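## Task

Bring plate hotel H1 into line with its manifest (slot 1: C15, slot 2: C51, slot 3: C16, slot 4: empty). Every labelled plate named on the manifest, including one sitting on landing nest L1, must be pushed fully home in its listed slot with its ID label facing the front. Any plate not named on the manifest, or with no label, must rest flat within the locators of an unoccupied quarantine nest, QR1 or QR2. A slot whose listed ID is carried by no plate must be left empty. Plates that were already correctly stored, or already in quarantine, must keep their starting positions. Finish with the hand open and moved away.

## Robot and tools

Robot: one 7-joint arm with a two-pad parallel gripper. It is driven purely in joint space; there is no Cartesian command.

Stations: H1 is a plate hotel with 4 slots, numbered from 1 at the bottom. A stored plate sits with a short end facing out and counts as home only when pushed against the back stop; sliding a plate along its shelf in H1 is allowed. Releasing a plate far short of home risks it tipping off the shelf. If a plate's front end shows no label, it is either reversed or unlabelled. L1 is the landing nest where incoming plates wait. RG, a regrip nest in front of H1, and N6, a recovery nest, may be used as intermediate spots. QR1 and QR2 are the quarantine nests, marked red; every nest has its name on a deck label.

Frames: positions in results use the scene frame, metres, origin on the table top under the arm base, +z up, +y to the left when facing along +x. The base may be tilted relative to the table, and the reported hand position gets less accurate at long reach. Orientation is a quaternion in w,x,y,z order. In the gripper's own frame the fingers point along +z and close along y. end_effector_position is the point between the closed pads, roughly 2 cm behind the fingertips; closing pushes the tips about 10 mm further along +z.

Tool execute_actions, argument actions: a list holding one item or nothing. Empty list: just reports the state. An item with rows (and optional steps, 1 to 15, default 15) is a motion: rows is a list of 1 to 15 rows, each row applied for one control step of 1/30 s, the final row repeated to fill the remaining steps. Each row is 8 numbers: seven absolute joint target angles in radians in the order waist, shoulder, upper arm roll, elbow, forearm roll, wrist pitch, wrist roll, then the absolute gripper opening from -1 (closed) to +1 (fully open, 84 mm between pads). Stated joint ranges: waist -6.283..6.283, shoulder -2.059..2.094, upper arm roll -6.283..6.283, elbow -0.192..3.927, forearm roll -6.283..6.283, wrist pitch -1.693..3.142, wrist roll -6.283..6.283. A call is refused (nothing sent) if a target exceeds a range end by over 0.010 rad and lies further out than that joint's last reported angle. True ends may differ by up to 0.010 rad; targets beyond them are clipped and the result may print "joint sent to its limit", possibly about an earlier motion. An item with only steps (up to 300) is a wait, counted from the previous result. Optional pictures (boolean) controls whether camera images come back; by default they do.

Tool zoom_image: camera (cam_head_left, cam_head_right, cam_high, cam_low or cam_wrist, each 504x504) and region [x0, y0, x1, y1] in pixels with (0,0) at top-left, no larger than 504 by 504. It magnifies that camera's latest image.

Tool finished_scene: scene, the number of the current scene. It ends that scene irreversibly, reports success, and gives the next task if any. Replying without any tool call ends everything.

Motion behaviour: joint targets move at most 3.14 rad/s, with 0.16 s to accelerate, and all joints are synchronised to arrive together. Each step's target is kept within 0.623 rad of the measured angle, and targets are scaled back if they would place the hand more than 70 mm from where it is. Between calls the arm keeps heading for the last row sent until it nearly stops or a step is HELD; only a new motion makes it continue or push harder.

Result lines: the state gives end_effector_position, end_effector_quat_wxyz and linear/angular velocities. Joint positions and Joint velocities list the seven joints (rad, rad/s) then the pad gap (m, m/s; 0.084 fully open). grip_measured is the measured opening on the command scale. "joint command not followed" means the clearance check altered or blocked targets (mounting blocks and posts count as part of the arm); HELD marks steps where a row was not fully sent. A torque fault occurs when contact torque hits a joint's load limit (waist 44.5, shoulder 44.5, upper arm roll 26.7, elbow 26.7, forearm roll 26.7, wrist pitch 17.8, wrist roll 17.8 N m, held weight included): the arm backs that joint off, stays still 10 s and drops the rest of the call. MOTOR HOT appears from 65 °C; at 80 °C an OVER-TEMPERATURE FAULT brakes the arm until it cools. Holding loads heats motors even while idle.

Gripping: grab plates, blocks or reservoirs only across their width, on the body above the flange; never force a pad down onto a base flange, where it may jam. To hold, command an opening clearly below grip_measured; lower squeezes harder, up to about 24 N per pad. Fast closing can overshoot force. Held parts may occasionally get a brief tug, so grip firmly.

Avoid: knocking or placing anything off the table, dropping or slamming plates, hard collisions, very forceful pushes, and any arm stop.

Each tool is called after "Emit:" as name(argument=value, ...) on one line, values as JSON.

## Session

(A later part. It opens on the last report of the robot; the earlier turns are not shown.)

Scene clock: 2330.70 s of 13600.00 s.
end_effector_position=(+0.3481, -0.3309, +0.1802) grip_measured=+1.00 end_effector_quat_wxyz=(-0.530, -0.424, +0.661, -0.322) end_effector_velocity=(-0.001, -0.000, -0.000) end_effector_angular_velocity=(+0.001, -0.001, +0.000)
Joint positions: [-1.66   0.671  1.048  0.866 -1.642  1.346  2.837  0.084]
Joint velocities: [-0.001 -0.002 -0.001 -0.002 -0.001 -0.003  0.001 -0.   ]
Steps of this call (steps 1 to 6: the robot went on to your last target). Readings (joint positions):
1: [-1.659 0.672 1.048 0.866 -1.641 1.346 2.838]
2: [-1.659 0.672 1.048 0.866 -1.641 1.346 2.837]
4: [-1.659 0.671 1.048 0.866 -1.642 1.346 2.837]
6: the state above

Emit:
execute_actions(actions=[{"rows":[[-1.6598,0.6707,1.0479,0.8651,-1.6414,1.3476,2.8370,0.85],[-1.6598,0.6707,1.0479,0.8651,-1.6414,1.3476,2.8420,0.85],[-1.6598,0.6707,1.0479,0.8651,-1.6414,1.3476,2.8470,0.85],[-1.6598,0.6707,1.0479,0.8651,-1.6414,1.3476,2.8520,0.85],[-1.6598,0.6707,1.0479,0.8651,-1.6414,1.3476,2.8570,0.85],[-1.6598,0.6707,1.0479,0.8651,-1.6414,1.3476,2.8620,0.85],[-1.6598,0.6707,1.0479,0.8651,-1.6414,1.3476,2.8670,0.85],[-1.6598,0.6707,1.0479,0.8651,-1.6414,1.3476,2.8720,0.85],[-1.6598,0.6707,1.0479,0.8651,-1.6414,1.3476,2.8770,0.85],[-1.6598,0.6707,1.0479,0.8651,-1.6414,1.3476,2.8820,0.85]],"steps":15}], pictures=false)

Emit:
execute_actions(actions=[{"steps":5}])

Emit:
zoom_image(camera="cam_high", region=[100, 350, 200, 430])

Emit:
zoom_image(camera="cam_low", region=[150, 215, 200, 265])

Scene clock: 2339.13 s of 13600.00 s.
end_effector_position=(+0.3474, -0.3306, +0.1802) grip_measured=+1.00 end_effector_quat_wxyz=(-0.524, -0.411, +0.668, -0.332) end_effector_velocity=(+0.000, +0.000, -0.000) end_effector_angular_velocity=(-0.015, -0.029, -0.009)
Joint positions: [-1.659  0.671  1.048  0.864 -1.642  1.347  2.877  0.084]
Joint velocities: [0.    0.002 0.002 0.001 0.001 0.003 0.034 0.   ]
Steps of this call (steps 1 to 15: the robot went on to your last target; steps 16 to 90: nothing new was sent; then 4.93 s passed at rest; steps 91 to 105: all 15 steps of this action). Readings (joint positions):
91: [-1.660 0.671 1.048 0.865 -1.641 1.345 2.837]
92: [-1.660 0.671 1.048 0.865 -1.641 1.345 2.838]
94: [-1.660 0.671 1.048 0.865 -1.641 1.345 2.843]
98: [-1.660 0.671 1.048 0.865 -1.642 1.346 2.857]
105: the state above

Scene clock: 2339.30 s of 13600.00 s.
end_effector_position=(+0.3474, -0.3307, +0.1803) grip_measured=+1.00 end_effector_quat_wxyz=(-0.524, -0.410, +0.669, -0.332) end_effector_velocity=(-0.000, -0.000, -0.000) end_effector_angular_velocity=(-0.000, -0.003, -0.003)
Joint positions: [-1.659  0.671  1.048  0.864 -1.641  1.347  2.879  0.084]
Joint velocities: [-0.001  0.001  0.     0.002  0.002 -0.     0.001  0.   ]
Steps of this call (steps 1 to 5: the robot went on to your last target). Readings (joint positions):
1: [-1.659 0.671 1.048 0.864 -1.642 1.347 2.878]
2: [-1.659 0.671 1.048 0.864 -1.642 1.347 2.879]
4: [-1.659 0.671 1.048 0.864 -1.642 1.347 2.879]
5: the state above

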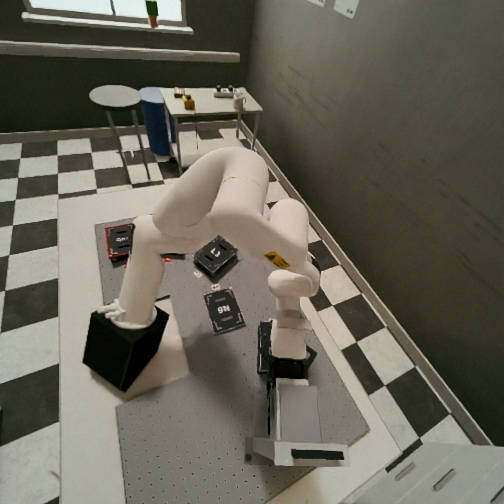

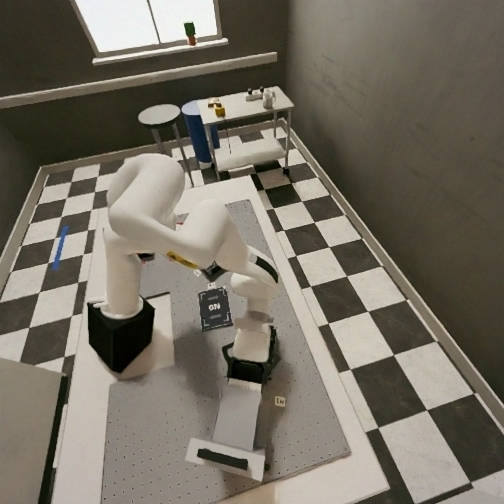

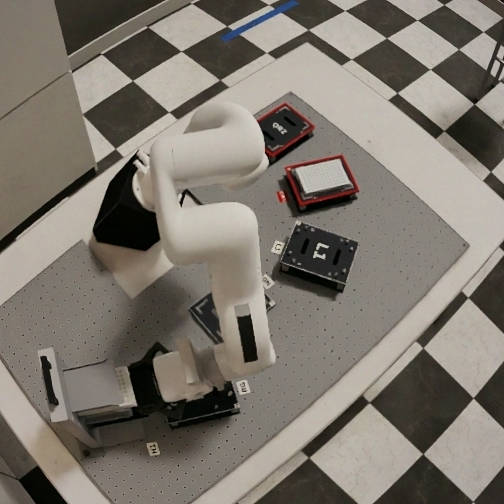

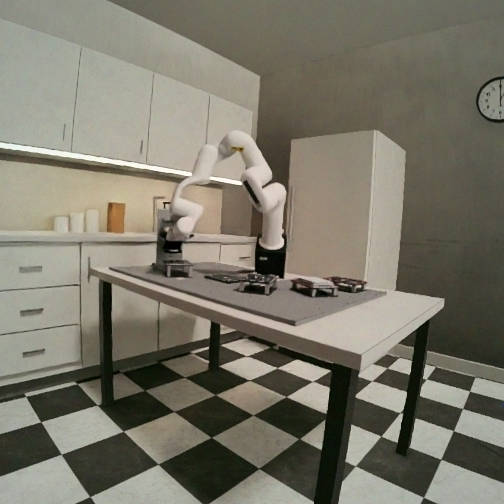

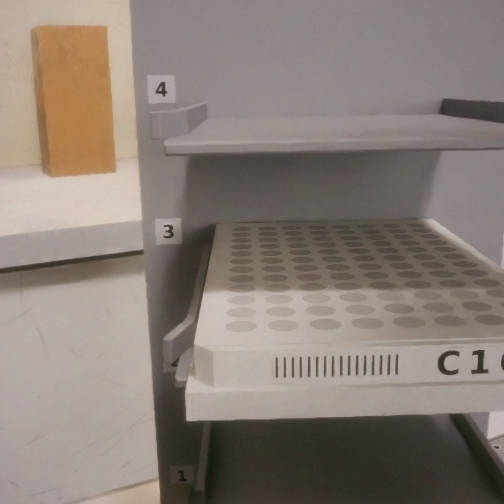

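Region (100, 350, 200, 430) of cam_high's 504x504 image, scaled by 5.040, with more detail than that image has; it fills the top 403 rows of this view, and the rest is white.

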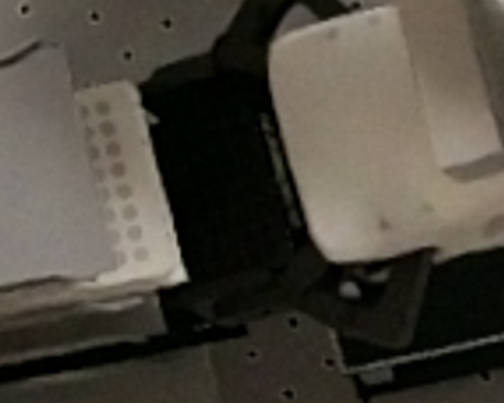

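Region (150, 215, 200, 265) of cam_low's 504x504 image, scaled by 10.080, with more detail than that image has.

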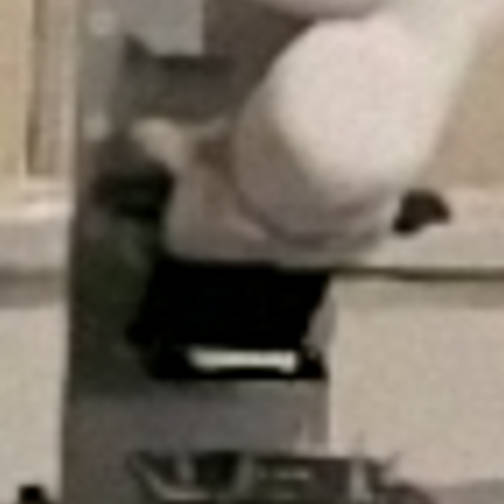

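Emit:
execute_actions(actions=[{"rows":[[-1.6664,0.6708,1.0517,0.8638,-1.6418,1.3425,2.8760,0.85],[-1.6730,0.6709,1.0554,0.8626,-1.6422,1.3374,2.8700,0.85],[-1.6796,0.6711,1.0592,0.8613,-1.6425,1.3323,2.8640,0.85],[-1.6863,0.6713,1.0630,0.8601,-1.6429,1.3272,2.8580,0.85],[-1.6929,0.6715,1.0667,0.8589,-1.6433,1.3221,2.8520,0.85],[-1.6995,0.6718,1.0705,0.8577,-1.6436,1.3170,2.8460,0.85],[-1.7062,0.6721,1.0742,0.8565,-1.6439,1.3120,2.8400,0.85],[-1.7128,0.6725,1.0780,0.8554,-1.6442,1.3069,2.8339,0.85],[-1.7195,0.6729,1.0817,0.8543,-1.6445,1.3019,2.8279,0.85],[-1.7262,0.6733,1.0854,0.8532,-1.6448,1.2968,2.8218,0.85],[-1.7328,0.6738,1.0892,0.8521,-1.6451,1.2918,2.8158,0.85],[-1.7395,0.6743,1.0929,0.8511,-1.6454,1.2867,2.8097,0.85]],"steps":15}], pictures=false)

Emit:
execute_actions(actions=[{"steps":7}], pictures=false)

Scene clock: 2380.30 s of 13600.00 s.
end_effector_position=(+0.3477, -0.3320, +0.1794) grip_measured=+1.00 end_effector_quat_wxyz=(-0.508, -0.429, +0.679, -0.313) end_effector_velocity=(+0.001, -0.001, -0.003) end_effector_angular_velocity=(+0.097, -0.004, +0.014)
Joint positions: [-1.732  0.673  1.09   0.853 -1.644  1.292  2.819  0.084]
Joint velocities: [-0.097  0.006  0.054 -0.017 -0.004 -0.082 -0.085  0.   ]
Steps of this call (steps 1 to 15: the robot went on to your last target; steps 16 to 90: nothing new was sent; then 37.50 s passed at rest; steps 91 to 105: all 15 steps of this action). Readings (joint positions):
91: [-1.660 0.671 1.048 0.865 -1.641 1.346 2.878]
92: [-1.661 0.671 1.049 0.865 -1.642 1.345 2.877]
94: [-1.668 0.671 1.053 0.864 -1.642 1.340 2.872]
98: [-1.690 0.671 1.066 0.860 -1.643 1.324 2.854]
105: the state above

Scene clock: 2380.53 s of 13600.00 s.
end_effector_position=(+0.3477, -0.3320, +0.1793) grip_measured=+1.00 end_effector_quat_wxyz=(-0.506, -0.431, +0.679, -0.310) end_effector_velocity=(-0.000, -0.000, -0.000) end_effector_angular_velocity=(+0.005, +0.000, +0.001)
Joint positions: [-1.739  0.674  1.093  0.851 -1.645  1.287  2.812  0.084]
Joint velocities: [-0.004  0.002  0.002 -0.001 -0.001 -0.003 -0.004  0.   ]
Steps of this call (steps 1 to 7: the robot went on to your last target). Readings (joint positions):
1: [-1.734 0.674 1.091 0.852 -1.645 1.290 2.817]
2: [-1.736 0.674 1.092 0.852 -1.645 1.289 2.815]
4: [-1.738 0.674 1.093 0.851 -1.645 1.287 2.813]
7: the state above

Emit:
execute_actions(actions=[{"rows":[[-1.7462,0.6749,1.0966,0.8501,-1.6457,1.2817,2.8088,0.85],[-1.7528,0.6755,1.1003,0.8491,-1.6459,1.2767,2.8079,0.85],[-1.7595,0.6762,1.1040,0.8481,-1.6462,1.2717,2.8070,0.85],[-1.7662,0.6769,1.1076,0.8472,-1.6465,1.2667,2.8061,0.85],[-1.7728,0.6776,1.1113,0.8462,-1.6467,1.2617,2.8051,0.85],[-1.7795,0.6784,1.1150,0.8453,-1.6470,1.2567,2.8042,0.85],[-1.7862,0.6792,1.1187,0.8444,-1.6472,1.2517,2.8032,0.85],[-1.7929,0.6801,1.1223,0.8436,-1.6475,1.2468,2.8022,0.85],[-1.7996,0.6810,1.1260,0.8428,-1.6477,1.2418,2.8012,0.85],[-1.8063,0.6819,1.1297,0.8420,-1.6479,1.2368,2.8002,0.85],[-1.8130,0.6829,1.1333,0.8412,-1.6482,1.2319,2.7991,0.85],[-1.8197,0.6839,1.1370,0.8404,-1.6484,1.2269,2.7981,0.85]],"steps":15}], pictures=false)

Emit:
execute_actions(actions=[{"steps":7}])

Emit:
zoom_image(camera="cam_high", region=[100, 350, 200, 430])

Scene clock: 2394.97 s of 13600.00 s.
end_effector_position=(+0.3473, -0.3327, +0.1776) grip_measured=+1.00 end_effector_quat_wxyz=(-0.482, -0.434, +0.699, -0.302) end_effector_velocity=(-0.000, -0.002, +0.000) end_effector_angular_velocity=(+0.058, -0.060, -0.009)
Joint positions: [-1.811  0.683  1.133  0.839 -1.648  1.232  2.798  0.084]
Joint velocities: [-0.098  0.012  0.052 -0.013 -0.004 -0.071 -0.02   0.   ]
Steps of this call (steps 1 to 15: the robot went on to your last target; steps 16 to 90: nothing new was sent; then 10.93 s passed at rest; steps 91 to 105: all 15 steps of this action). Readings (joint positions):
91: [-1.740 0.674 1.093 0.851 -1.645 1.286 2.812]
92: [-1.741 0.674 1.094 0.851 -1.645 1.285 2.812]
94: [-1.748 0.675 1.098 0.850 -1.646 1.280 2.810]
98: [-1.770 0.677 1.110 0.846 -1.647 1.263 2.806]
105: the state above

Scene clock: 2395.20 s of 13600.00 s.
end_effector_position=(+0.3474, -0.3329, +0.1776) grip_measured=+1.00 end_effector_quat_wxyz=(-0.479, -0.434, +0.701, -0.301) end_effector_velocity=(+0.000, -0.001, +0.000) end_effector_angular_velocity=(+0.002, -0.006, -0.002)
Joint positions: [-1.819  0.684  1.137  0.839 -1.648  1.226  2.798  0.084]
Joint velocities: [-0.005  0.001  0.002  0.001  0.    -0.004  0.001  0.   ]
Steps of this call (steps 1 to 7: the robot went on to your last target). Readings (joint positions):
1: [-1.814 0.684 1.135 0.839 -1.648 1.230 2.798]
2: [-1.816 0.684 1.136 0.839 -1.648 1.228 2.798]
4: [-1.818 0.684 1.136 0.839 -1.648 1.227 2.798]
7: the state above

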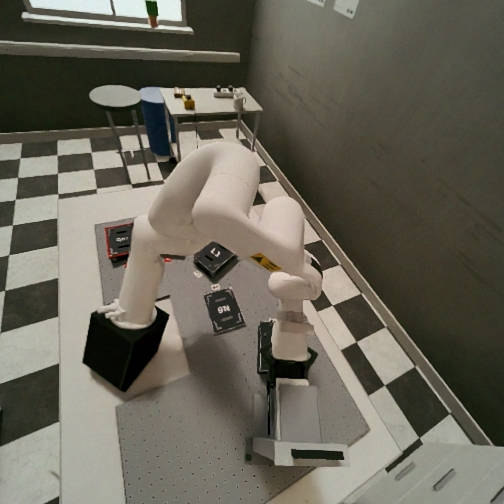

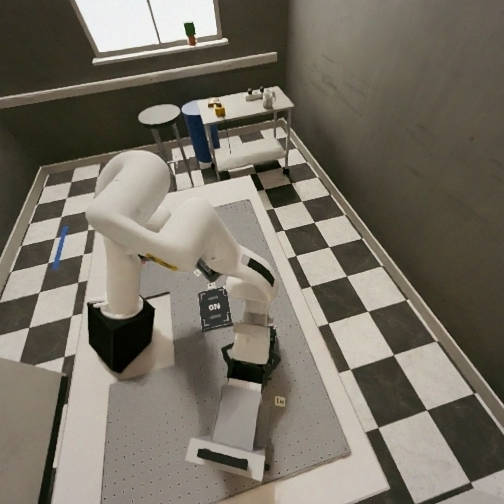

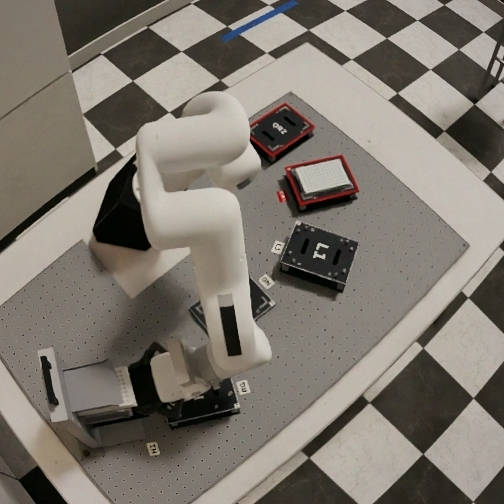

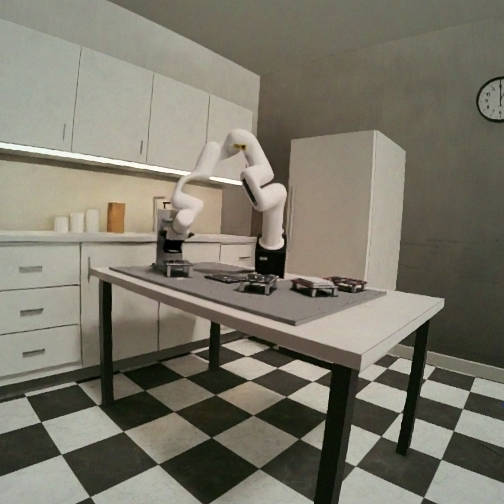

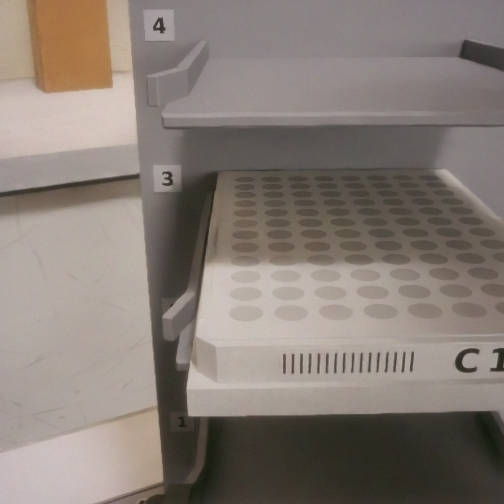

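Region (100, 350, 200, 430) of cam_high's 504x504 image, scaled by 5.040, with more detail than that image has; it fills the top 403 rows of this view, and the rest is white.

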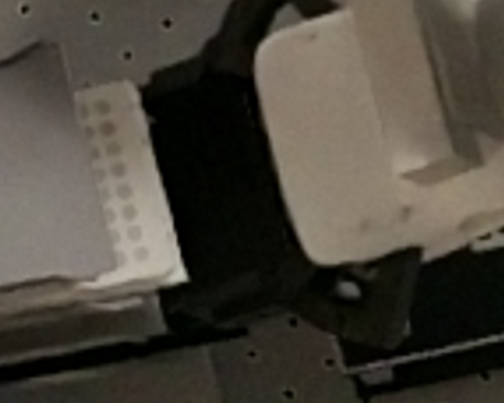

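Emit:
execute_actions(actions=[{"rows":[[-1.8197,0.6839,1.1370,0.8404,-1.6484,1.2269,2.7930,0.85],[-1.8197,0.6839,1.1370,0.8404,-1.6484,1.2269,2.7880,0.85],[-1.8197,0.6839,1.1370,0.8404,-1.6484,1.2269,2.7830,0.85],[-1.8197,0.6839,1.1370,0.8404,-1.6484,1.2269,2.7780,0.85],[-1.8197,0.6839,1.1370,0.8404,-1.6484,1.2269,2.7730,0.85],[-1.8197,0.6839,1.1370,0.8404,-1.6484,1.2269,2.7680,0.85],[-1.8197,0.6839,1.1370,0.8404,-1.6484,1.2269,2.7630,0.85],[-1.8197,0.6839,1.1370,0.8404,-1.6484,1.2269,2.7580,0.85],[-1.8197,0.6839,1.1370,0.8404,-1.6484,1.2269,2.7540,0.85]],"steps":15}], pictures=false)

Emit:
zoom_image(camera="cam_low", region=[150, 215, 200, 265])

Scene clock: 2405.37 s of 13600.00 s.
end_effector_position=(+0.3483, -0.3331, +0.1772) grip_measured=+1.00 end_effector_quat_wxyz=(-0.482, -0.447, +0.694, -0.293) end_effector_velocity=(+0.000, -0.001, +0.000) end_effector_angular_velocity=(+0.004, +0.005, +0.003)
Joint positions: [-1.819  0.684  1.137  0.84  -1.648  1.221  2.762  0.084]
Joint velocities: [-0.002 -0.001 -0.003  0.002 -0.001 -0.005 -0.01   0.   ]
Steps of this call (steps 1 to 15: the robot went on to your last target; steps 16 to 90: nothing new was sent; then 6.67 s passed at rest; steps 91 to 105: all 15 steps of this action). Readings (joint positions):
91: [-1.819 0.684 1.137 0.839 -1.648 1.226 2.798]
92: [-1.819 0.684 1.137 0.839 -1.648 1.226 2.797]
94: [-1.819 0.684 1.137 0.839 -1.648 1.225 2.792]
98: [-1.819 0.684 1.137 0.840 -1.648 1.224 2.777]
105: the state above

Region (150, 215, 200, 265) of cam_low's 504x504 image, scaled by 10.080, with more detail than that image has.

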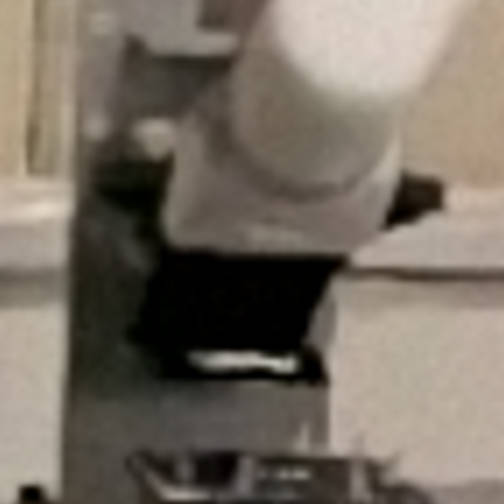

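Emit:
execute_actions(actions=[{"rows":[[-1.8197,0.6839,1.1370,0.8404,-1.6484,1.2269,2.7640,0.85],[-1.8197,0.6839,1.1370,0.8404,-1.6484,1.2269,2.7700,0.85],[-1.8197,0.6839,1.1370,0.8404,-1.6484,1.2269,2.7760,0.85],[-1.8197,0.6839,1.1370,0.8404,-1.6484,1.2269,2.7820,0.85],[-1.8197,0.6839,1.1370,0.8404,-1.6484,1.2269,2.7880,0.85],[-1.8197,0.6839,1.1370,0.8404,-1.6484,1.2269,2.7940,0.85],[-1.8197,0.6839,1.1370,0.8404,-1.6484,1.2269,2.8000,0.85],[-1.8197,0.6839,1.1370,0.8404,-1.6484,1.2269,2.8060,0.85],[-1.8197,0.6839,1.1370,0.8404,-1.6484,1.2269,2.8120,0.85],[-1.8197,0.6839,1.1370,0.8404,-1.6484,1.2269,2.8180,0.85]],"steps":15}], pictures=false)

Emit:
execute_actions(actions=[{"steps":5}], pictures=false)

Scene clock: 2414.37 s of 13600.00 s.
end_effector_position=(+0.3479, -0.3325, +0.1769) grip_measured=+1.00 end_effector_quat_wxyz=(-0.476, -0.431, +0.704, -0.304) end_effector_velocity=(-0.000, +0.001, -0.001) end_effector_angular_velocity=(-0.009, -0.021, -0.011)
Joint positions: [-1.818  0.684  1.137  0.838 -1.65   1.222  2.811  0.084]
Joint velocities: [ 0.002  0.    -0.001  0.001  0.003  0.     0.026  0.   ]
Steps of this call (steps 1 to 15: the robot went on to your last target; steps 16 to 90: nothing new was sent; then 5.50 s passed at rest; steps 91 to 105: all 15 steps of this action). Readings (joint positions):
91: [-1.820 0.684 1.137 0.840 -1.648 1.221 2.762]
92: [-1.820 0.684 1.137 0.840 -1.648 1.221 2.764]
94: [-1.820 0.684 1.137 0.839 -1.649 1.221 2.770]
98: [-1.819 0.684 1.137 0.839 -1.649 1.222 2.786]
105: the state above

Scene clock: 2414.53 s of 13600.00 s.
end_effector_position=(+0.3479, -0.3325, +0.1768) grip_measured=+1.00 end_effector_quat_wxyz=(-0.476, -0.430, +0.704, -0.305) end_effector_velocity=(+0.001, +0.000, +0.000) end_effector_angular_velocity=(+0.001, -0.002, -0.002)
Joint positions: [-1.818  0.684  1.137  0.838 -1.649  1.222  2.812  0.084]
Joint velocities: [-0.     0.     0.002  0.002  0.003 -0.    -0.     0.   ]
Steps of this call (steps 1 to 5: the robot went on to your last target). Readings (joint positions):
1: [-1.818 0.684 1.136 0.838 -1.650 1.222 2.811]
2: [-1.818 0.684 1.136 0.838 -1.650 1.222 2.812]
4: [-1.818 0.684 1.136 0.838 -1.649 1.222 2.812]
5: the state above

Emit:
execute_actions(actions=[{"rows":[[-1.8175,0.6842,1.1356,0.8409,-1.6488,1.2268,2.8130,0.85],[-1.8153,0.6845,1.1342,0.8413,-1.6492,1.2266,2.8085,0.85],[-1.8131,0.6848,1.1328,0.8418,-1.6496,1.2265,2.8040,0.85],[-1.8109,0.6851,1.1314,0.8422,-1.6500,1.2263,2.8000,0.85],[-1.8087,0.6854,1.1300,0.8427,-1.6504,1.2262,2.7958,0.85],[-1.8065,0.6857,1.1286,0.8431,-1.6508,1.2260,2.7917,0.85]],"steps":14}])

Emit:
zoom_image(camera="cam_head_left", region=[250, 325, 325, 395])

Emit:
zoom_image(camera="cam_head_right", region=[215, 330, 285, 395])

Scene clock: 2422.70 s of 13600.00 s.
end_effector_position=(+0.3484, -0.3326, +0.1761) grip_measured=+1.00 end_effector_quat_wxyz=(-0.481, -0.438, +0.698, -0.300) end_effector_velocity=(+0.000, -0.000, -0.001) end_effector_angular_velocity=(+0.003, +0.009, +0.006)
Joint positions: [-1.807  0.684  1.13   0.841 -1.649  1.227  2.793  0.084]
Joint velocities: [ 0.004  0.002 -0.003  0.001 -0.004  0.002 -0.007  0.   ]
Steps of this call (steps 1 to 15: the robot went on to your last target; steps 16 to 90: nothing new was sent; then 4.70 s passed at rest; steps 91 to 104: all 14 steps of this action). Readings (joint positions):
91: [-1.818 0.684 1.137 0.838 -1.648 1.222 2.812]
92: [-1.818 0.684 1.137 0.838 -1.648 1.222 2.811]
94: [-1.816 0.684 1.135 0.839 -1.649 1.223 2.807]
98: [-1.810 0.684 1.132 0.841 -1.649 1.225 2.797]
104: the state above

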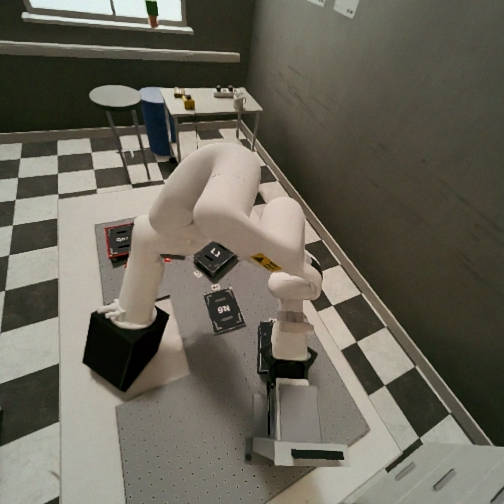

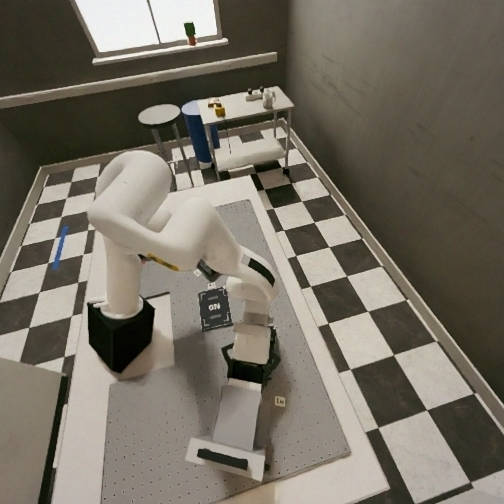

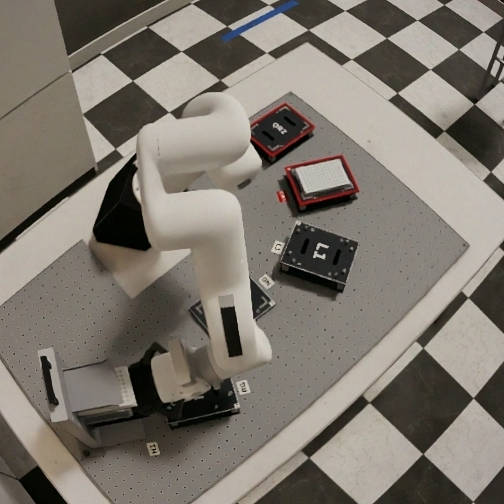

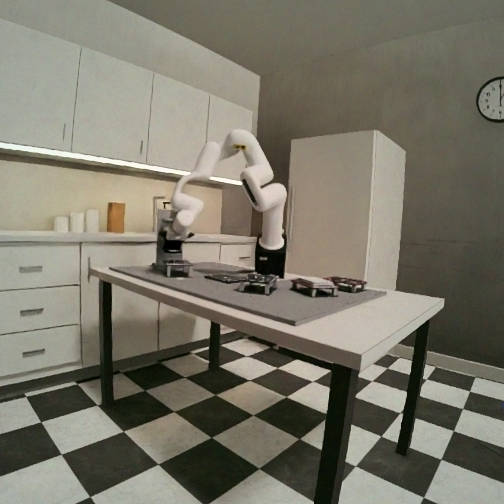

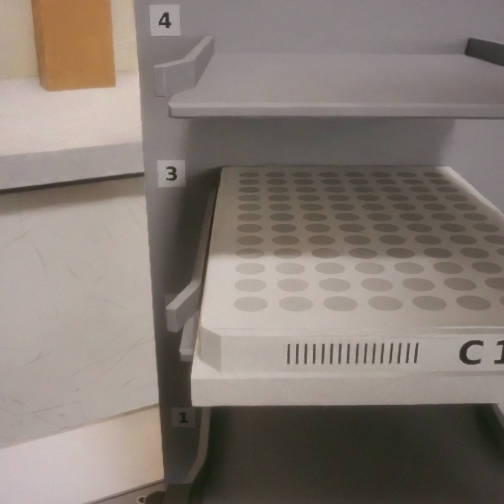

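Region (250, 325, 325, 395) of cam_head_left's 504x504 image, scaled by 6.720, with more detail than that image has; it fills the top 470 rows of this view, and the rest is white.

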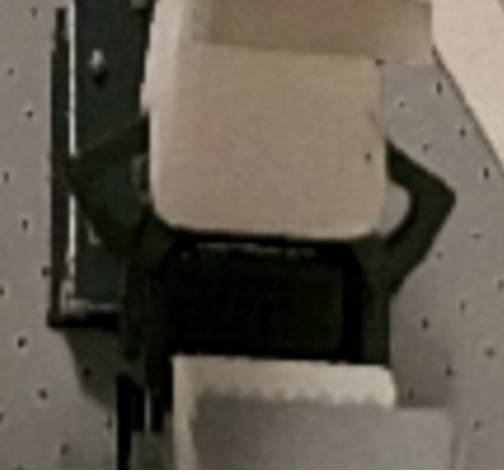

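Region (215, 330, 285, 395) of cam_head_right's 504x504 image, scaled by 7.200, with more detail than that image has; it fills the top 468 rows of this view, and the rest is white.

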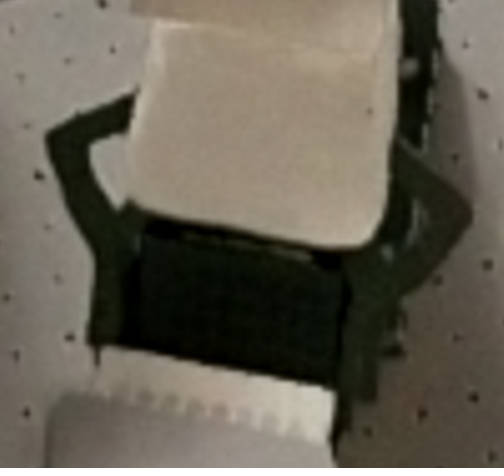

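Emit:
execute_actions(actions=[{"rows":[[-1.8066,0.6826,1.1313,0.8418,-1.6468,1.2260,2.7915,0.3],[-1.8069,0.6780,1.1353,0.8399,-1.6408,1.2261,2.7911,-0.5],[-1.8072,0.6718,1.1407,0.8374,-1.6327,1.2262,2.7906,-1],[-1.8077,0.6641,1.1475,0.8344,-1.6227,1.2263,2.7899,-1],[-1.8084,0.6548,1.1559,0.8310,-1.6105,1.2264,2.7889,-1],[-1.8094,0.6448,1.1652,0.8274,-1.5973,1.2266,2.7877,-1],[-1.8106,0.6339,1.1754,0.8238,-1.5831,1.2268,2.7862,-1],[-1.8121,0.6223,1.1866,0.8201,-1.5677,1.2270,2.7844,-1],[-1.8137,0.6107,1.1980,0.8167,-1.5523,1.2272,2.7825,-1],[-1.8156,0.5991,1.2097,0.8135,-1.5368,1.2275,2.7804,-1],[-1.8177,0.5875,1.2216,0.8105,-1.5213,1.2278,2.7781,-1],[-1.8200,0.5758,1.2338,0.8078,-1.5056,1.2281,2.7756,-1],[-1.8225,0.5642,1.2462,0.8053,-1.4899,1.2285,2.7729,-1],[-1.8248,0.5541,1.2572,0.8033,-1.4763,1.2288,2.7704,-1],[-1.8271,0.5448,1.2675,0.8017,-1.4636,1.2291,2.7680,-1]],"steps":15}], pictures=false)

Emit:
execute_actions(actions=[{"rows":[[-1.8289,0.5378,1.2753,0.8006,-1.4541,1.2294,2.7661,-1],[-1.8302,0.5331,1.2806,0.7998,-1.4478,1.2295,2.7648,-1],[-1.8308,0.5308,1.2832,0.7995,-1.4446,1.2296,2.7641,-1]],"steps":11}])

Emit:
zoom_image(camera="cam_wrist", region=[130, 384, 504, 504])

Emit:
zoom_image(camera="cam_high", region=[90, 330, 250, 450])

Scene clock: 2466.63 s of 13600.00 s.
end_effector_position=(+0.3663, -0.2989, +0.1928) grip_measured=+1.00 end_effector_quat_wxyz=(-0.483, -0.433, +0.698, -0.302) end_effector_velocity=(+0.060, +0.146, +0.022) end_effector_angular_velocity=(+0.059, +0.015, +0.026)
Joint positions: [-1.822  0.581  1.223  0.815 -1.518  1.232  2.777  0.084]
Joint velocities: [-0.046 -0.321  0.364 -0.112  0.451 -0.01  -0.068  0.   ]
Steps of this call (steps 1 to 15: the robot went on to your last target; steps 16 to 90: nothing new was sent; then 40.43 s passed at rest; steps 91 to 105: all 15 steps of this action). Readings (joint positions):
91: [-1.806 0.686 1.129 0.842 -1.650 1.226 2.792]
92: [-1.807 0.685 1.129 0.842 -1.649 1.226 2.792]
94: [-1.807 0.682 1.130 0.841 -1.645 1.224 2.791]
98: [-1.811 0.660 1.144 0.837 -1.616 1.225 2.788]
105: the state above

Scene clock: 2467.00 s of 13600.00 s.
end_effector_position=(+0.3750, -0.2763, +0.1960) grip_measured=+1.00 end_effector_quat_wxyz=(-0.481, -0.437, +0.699, -0.299) end_effector_velocity=(+0.001, +0.005, -0.001) end_effector_angular_velocity=(+0.007, +0.001, -0.001)
Joint positions: [-1.831  0.532  1.281  0.8   -1.446  1.23   2.764  0.084]
Joint velocities: [-0.002 -0.006  0.012 -0.005  0.015 -0.002 -0.002  0.   ]
Steps of this call (steps 1 to 11: all 11 steps of this action). Readings (joint positions):
1: [-1.824 0.571 1.235 0.812 -1.503 1.232 2.774]
2: [-1.825 0.561 1.247 0.809 -1.490 1.231 2.772]
4: [-1.828 0.545 1.266 0.804 -1.467 1.231 2.768]
8: [-1.831 0.533 1.280 0.801 -1.449 1.230 2.765]
11: the state above

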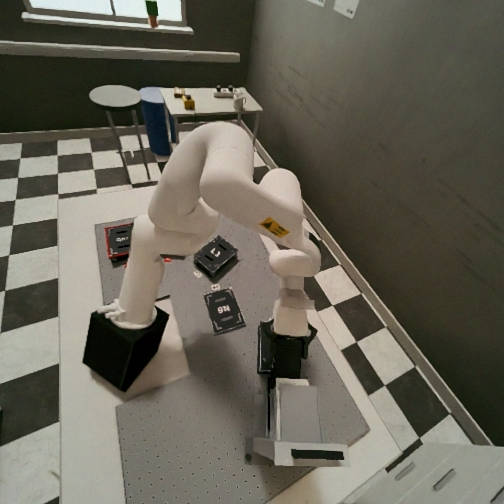

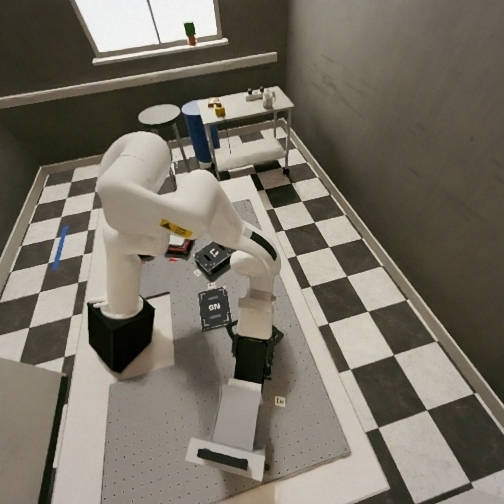

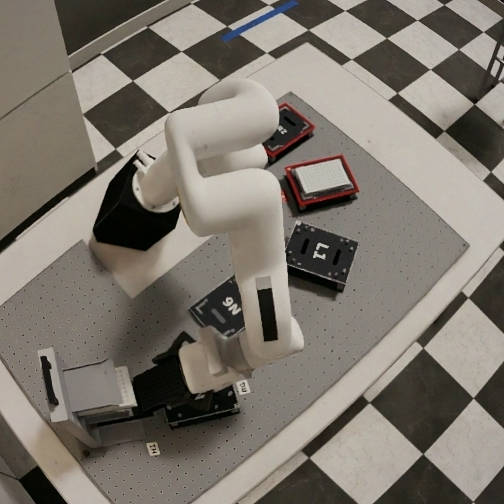

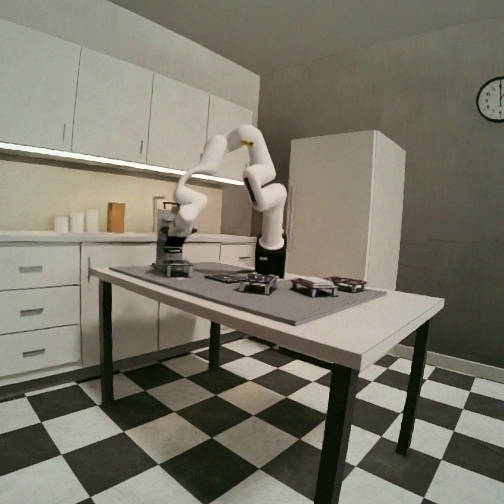

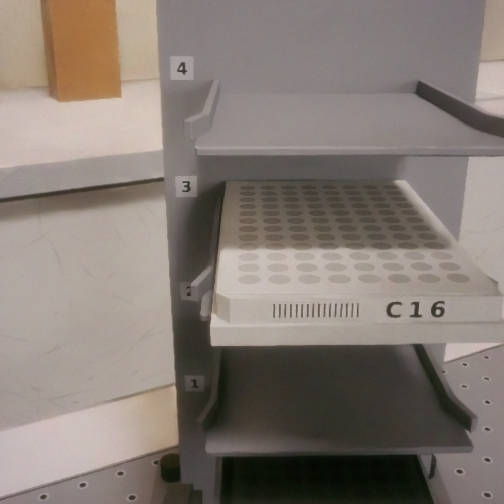

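Region (130, 384, 504, 504) of cam_wrist's 504x504 image, scaled by 1.348, with more detail than that image has; it fills the top 162 rows of this view, and the rest is white.

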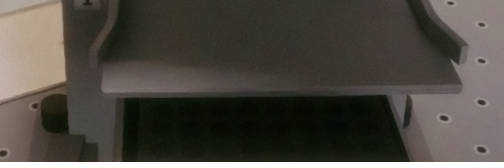

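Region (90, 330, 250, 450) of cam_high's 504x504 image, scaled by 3.150, with more detail than that image has; it fills the top 378 rows of this view, and the rest is white.

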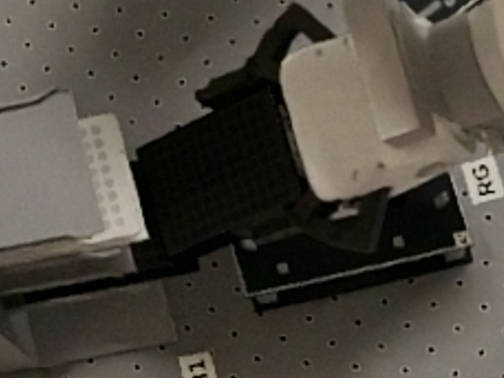

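Emit:
execute_actions(actions=[])

Scene clock: 2503.00 s of 13600.00 s.
end_effector_position=(+0.3756, -0.2753, +0.1957) grip_measured=+1.00 end_effector_quat_wxyz=(-0.481, -0.438, +0.699, -0.299) end_effector_velocity=(-0.000, +0.000, -0.000) end_effector_angular_velocity=(+0.001, -0.000, -0.000)
Joint positions: [-1.831  0.531  1.283  0.8   -1.445  1.23   2.764  0.084]
Joint velocities: [ 0.     0.    -0.001 -0.     0.    -0.001 -0.     0.   ]
Steps of this call (steps 1 to 15: the robot went on to your last target; steps 16 to 90: nothing new was sent; then 33.00 s passed at rest). Readings (joint positions):
1: [-1.831 0.531 1.282 0.800 -1.446 1.230 2.764]
2: [-1.831 0.531 1.282 0.800 -1.445 1.230 2.764]
4: [-1.831 0.531 1.282 0.800 -1.445 1.230 2.764]
8: [-1.831 0.531 1.283 0.800 -1.445 1.230 2.764]
90: the state above
The arm was judged still, so your last target was given up. Only a new action makes it travel on or press farther. Fingers that are still opening or closing keep moving.

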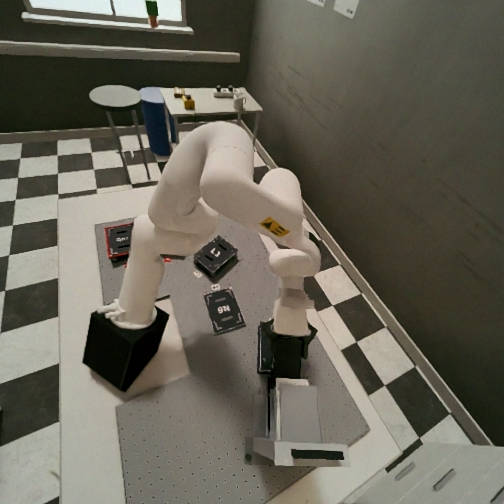

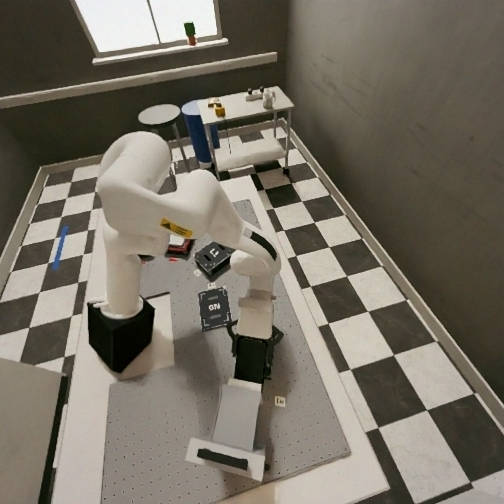

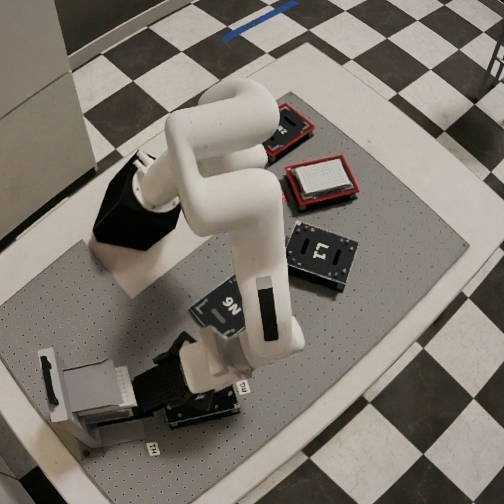

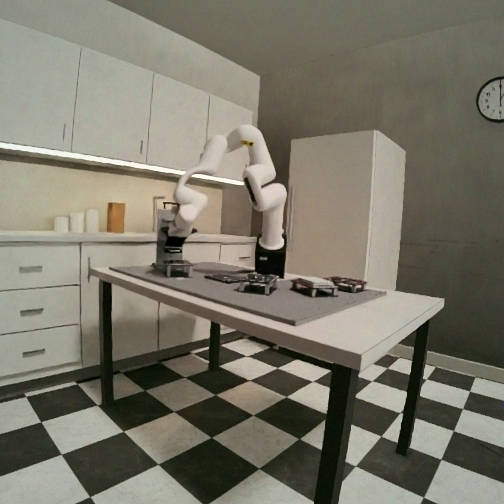

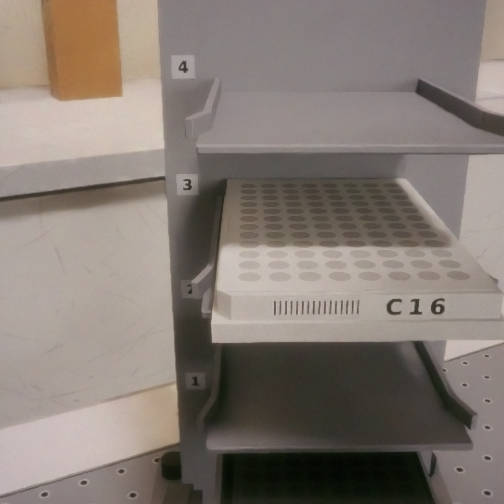

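Emit:
zoom_image(camera="cam_high", region=[120, 320, 240, 440])

Emit:
zoom_image(camera="cam_low", region=[140, 200, 210, 280])

Region (120, 320, 240, 440) of cam_high's 504x504 image, scaled by 4.200, with more detail than that image has.

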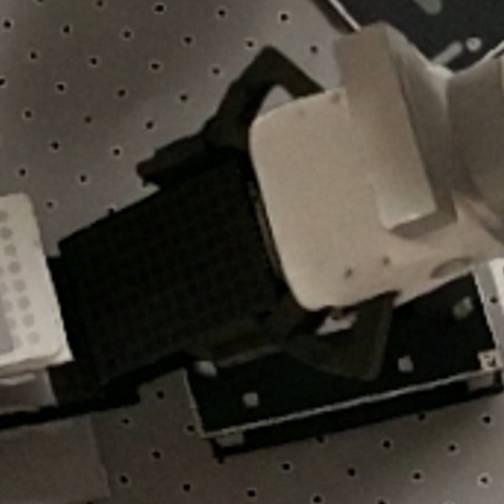

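Region (140, 200, 210, 280) of cam_low's 504x504 image, scaled by 6.300, with more detail than that image has; it fills the left 441 columns of this view, and the rest is white.

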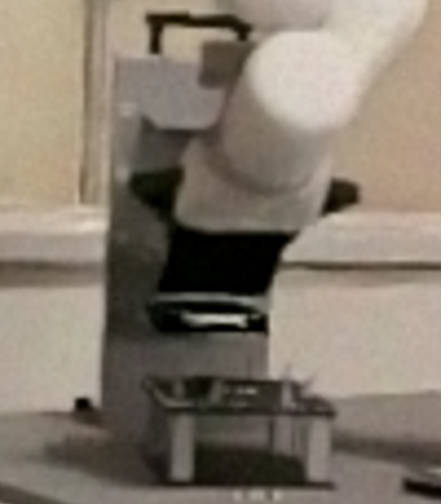

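Emit:
execute_actions(actions=[{"rows":[[-1.826,0.529,1.281,0.8005,-1.4426,1.231,2.765,-1],[-1.812,0.526,1.274,0.803,-1.437,1.235,2.767,-1],[-1.790,0.520,1.263,0.807,-1.428,1.241,2.770,-1],[-1.760,0.513,1.248,0.813,-1.417,1.249,2.775,-1],[-1.725,0.504,1.230,0.820,-1.403,1.259,2.781,-1],[-1.687,0.494,1.211,0.827,-1.388,1.269,2.787,-1],[-1.649,0.485,1.192,0.834,-1.373,1.280,2.793,-1],[-1.611,0.475,1.173,0.841,-1.358,1.290,2.799,-1],[-1.573,0.465,1.154,0.849,-1.343,1.301,2.805,-1],[-1.535,0.456,1.135,0.856,-1.328,1.312,2.811,-1],[-1.497,0.449,1.116,0.863,-1.315,1.325,2.817,-1],[-1.459,0.452,1.088,0.873,-1.314,1.347,2.826,-1],[-1.421,0.459,1.060,0.883,-1.315,1.371,2.836,-1],[-1.383,0.465,1.031,0.893,-1.317,1.396,2.845,-1],[-1.345,0.472,1.003,0.902,-1.318,1.421,2.855,-1]]}], pictures=false)

Emit:
execute_actions(actions=[{"rows":[[-1.307,0.478,0.974,0.912,-1.319,1.445,2.864,-1],[-1.269,0.485,0.946,0.922,-1.320,1.470,2.873,-1],[-1.231,0.491,0.917,0.932,-1.322,1.495,2.883,-1],[-1.195,0.497,0.890,0.941,-1.323,1.518,2.892,-1],[-1.165,0.502,0.868,0.949,-1.324,1.538,2.899,-1],[-1.142,0.506,0.851,0.955,-1.325,1.553,2.905,-1],[-1.126,0.509,0.839,0.959,-1.325,1.563,2.909,-1],[-1.1165,0.5102,0.8321,0.9614,-1.3256,1.5691,2.911,-1]],"steps":15}])

Scene clock: 2547.90 s of 13600.00 s.
end_effector_position=(+0.3954, -0.2387, +0.1846) grip_measured=+1.00 end_effector_quat_wxyz=(-0.521, -0.425, +0.668, -0.319) end_effector_velocity=(+0.034, +0.064, -0.008) end_effector_angular_velocity=(-0.480, +0.232, +0.000)
Joint positions: [-1.503  0.461  1.115  0.864 -1.33   1.332  2.819  0.084]
Joint velocities: [ 1.119 -0.037 -0.699  0.258  0.179  0.532  0.231  0.   ]
Steps of this call (steps 1 to 90: nothing new was sent; then 41.40 s passed at rest; steps 91 to 105: all 15 steps of this action). Readings (joint positions):
91: [-1.831 0.531 1.283 0.800 -1.445 1.230 2.764]
92: [-1.830 0.530 1.282 0.800 -1.444 1.230 2.764]
94: [-1.819 0.528 1.276 0.802 -1.439 1.233 2.766]
98: [-1.744 0.509 1.238 0.817 -1.410 1.254 2.778]
105: the state above

Scene clock: 2548.40 s of 13600.00 s.
end_effector_position=(+0.3962, -0.2353, +0.1909) grip_measured=+1.00 end_effector_quat_wxyz=(+0.600, +0.381, -0.598, +0.371) end_effector_velocity=(-0.001, -0.007, +0.011) end_effector_angular_velocity=(-0.065, +0.010, -0.008)
Joint positions: [-1.122  0.509  0.836  0.96  -1.326  1.566  2.91   0.084]
Joint velocities: [ 0.052  0.005 -0.058  0.021 -0.002  0.046  0.016  0.   ]
Steps of this call (steps 1 to 15: all 15 steps of this action). Readings (joint positions):
1: [-1.466 0.461 1.090 0.873 -1.325 1.351 2.827]
2: [-1.429 0.464 1.064 0.882 -1.323 1.372 2.835]
4: [-1.354 0.473 1.008 0.900 -1.321 1.417 2.853]
8: [-1.212 0.495 0.902 0.937 -1.323 1.508 2.888]
15: the state above

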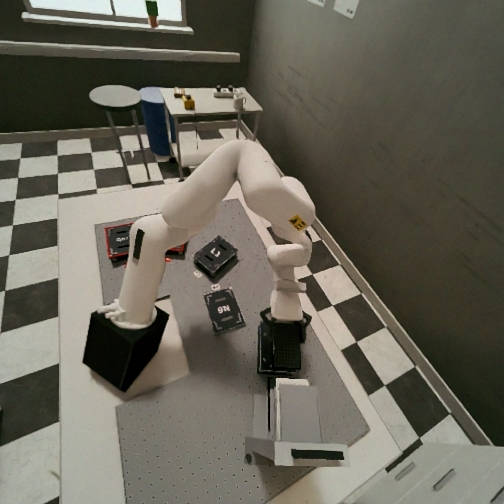

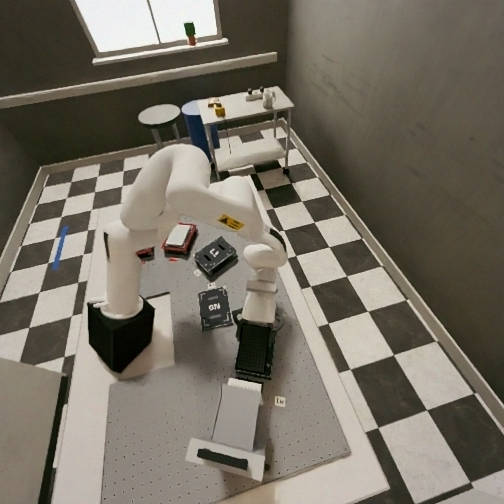

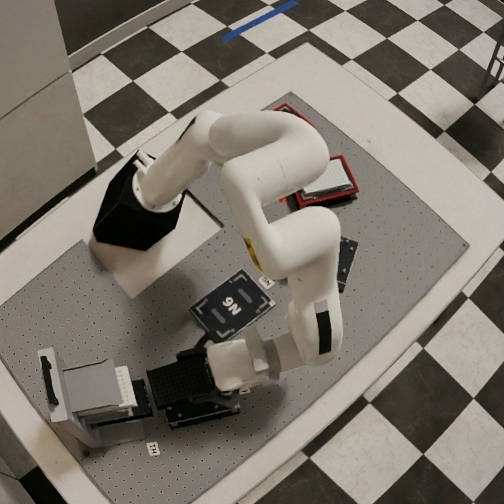

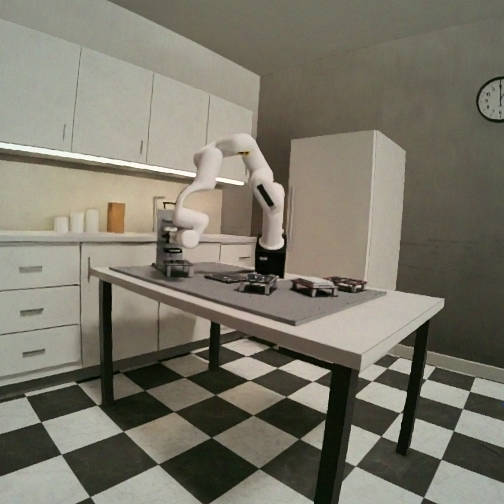

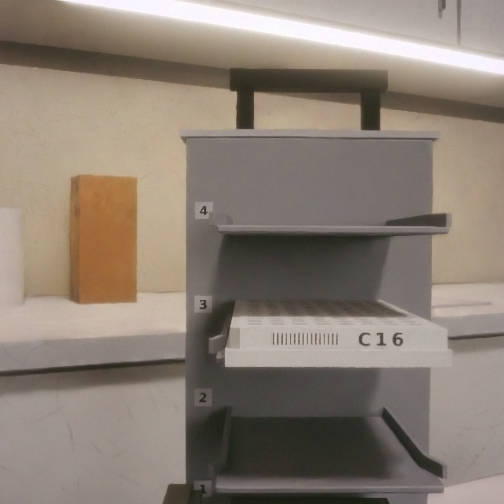

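Emit:
zoom_image(camera="cam_head_left", region=[250, 300, 330, 390])

Emit:
zoom_image(camera="cam_high", region=[135, 335, 235, 435])

Region (250, 300, 330, 390) of cam_head_left's 504x504 image, scaled by 5.600, with more detail than that image has.

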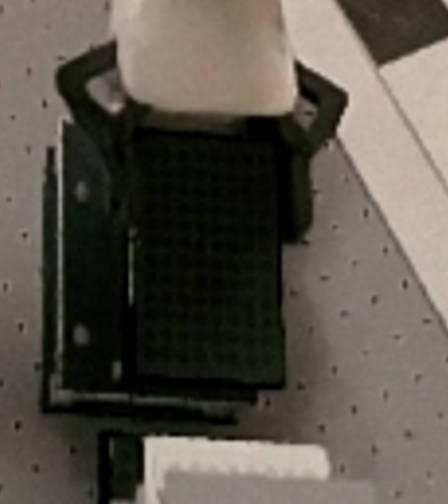

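Region (135, 335, 235, 435) of cam_high's 504x504 image, scaled by 5.040, with more detail than that image has.

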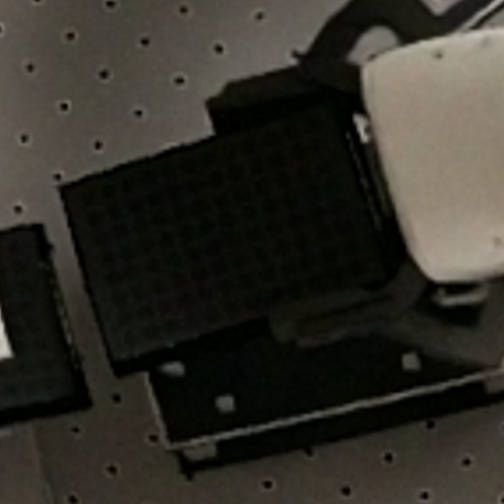

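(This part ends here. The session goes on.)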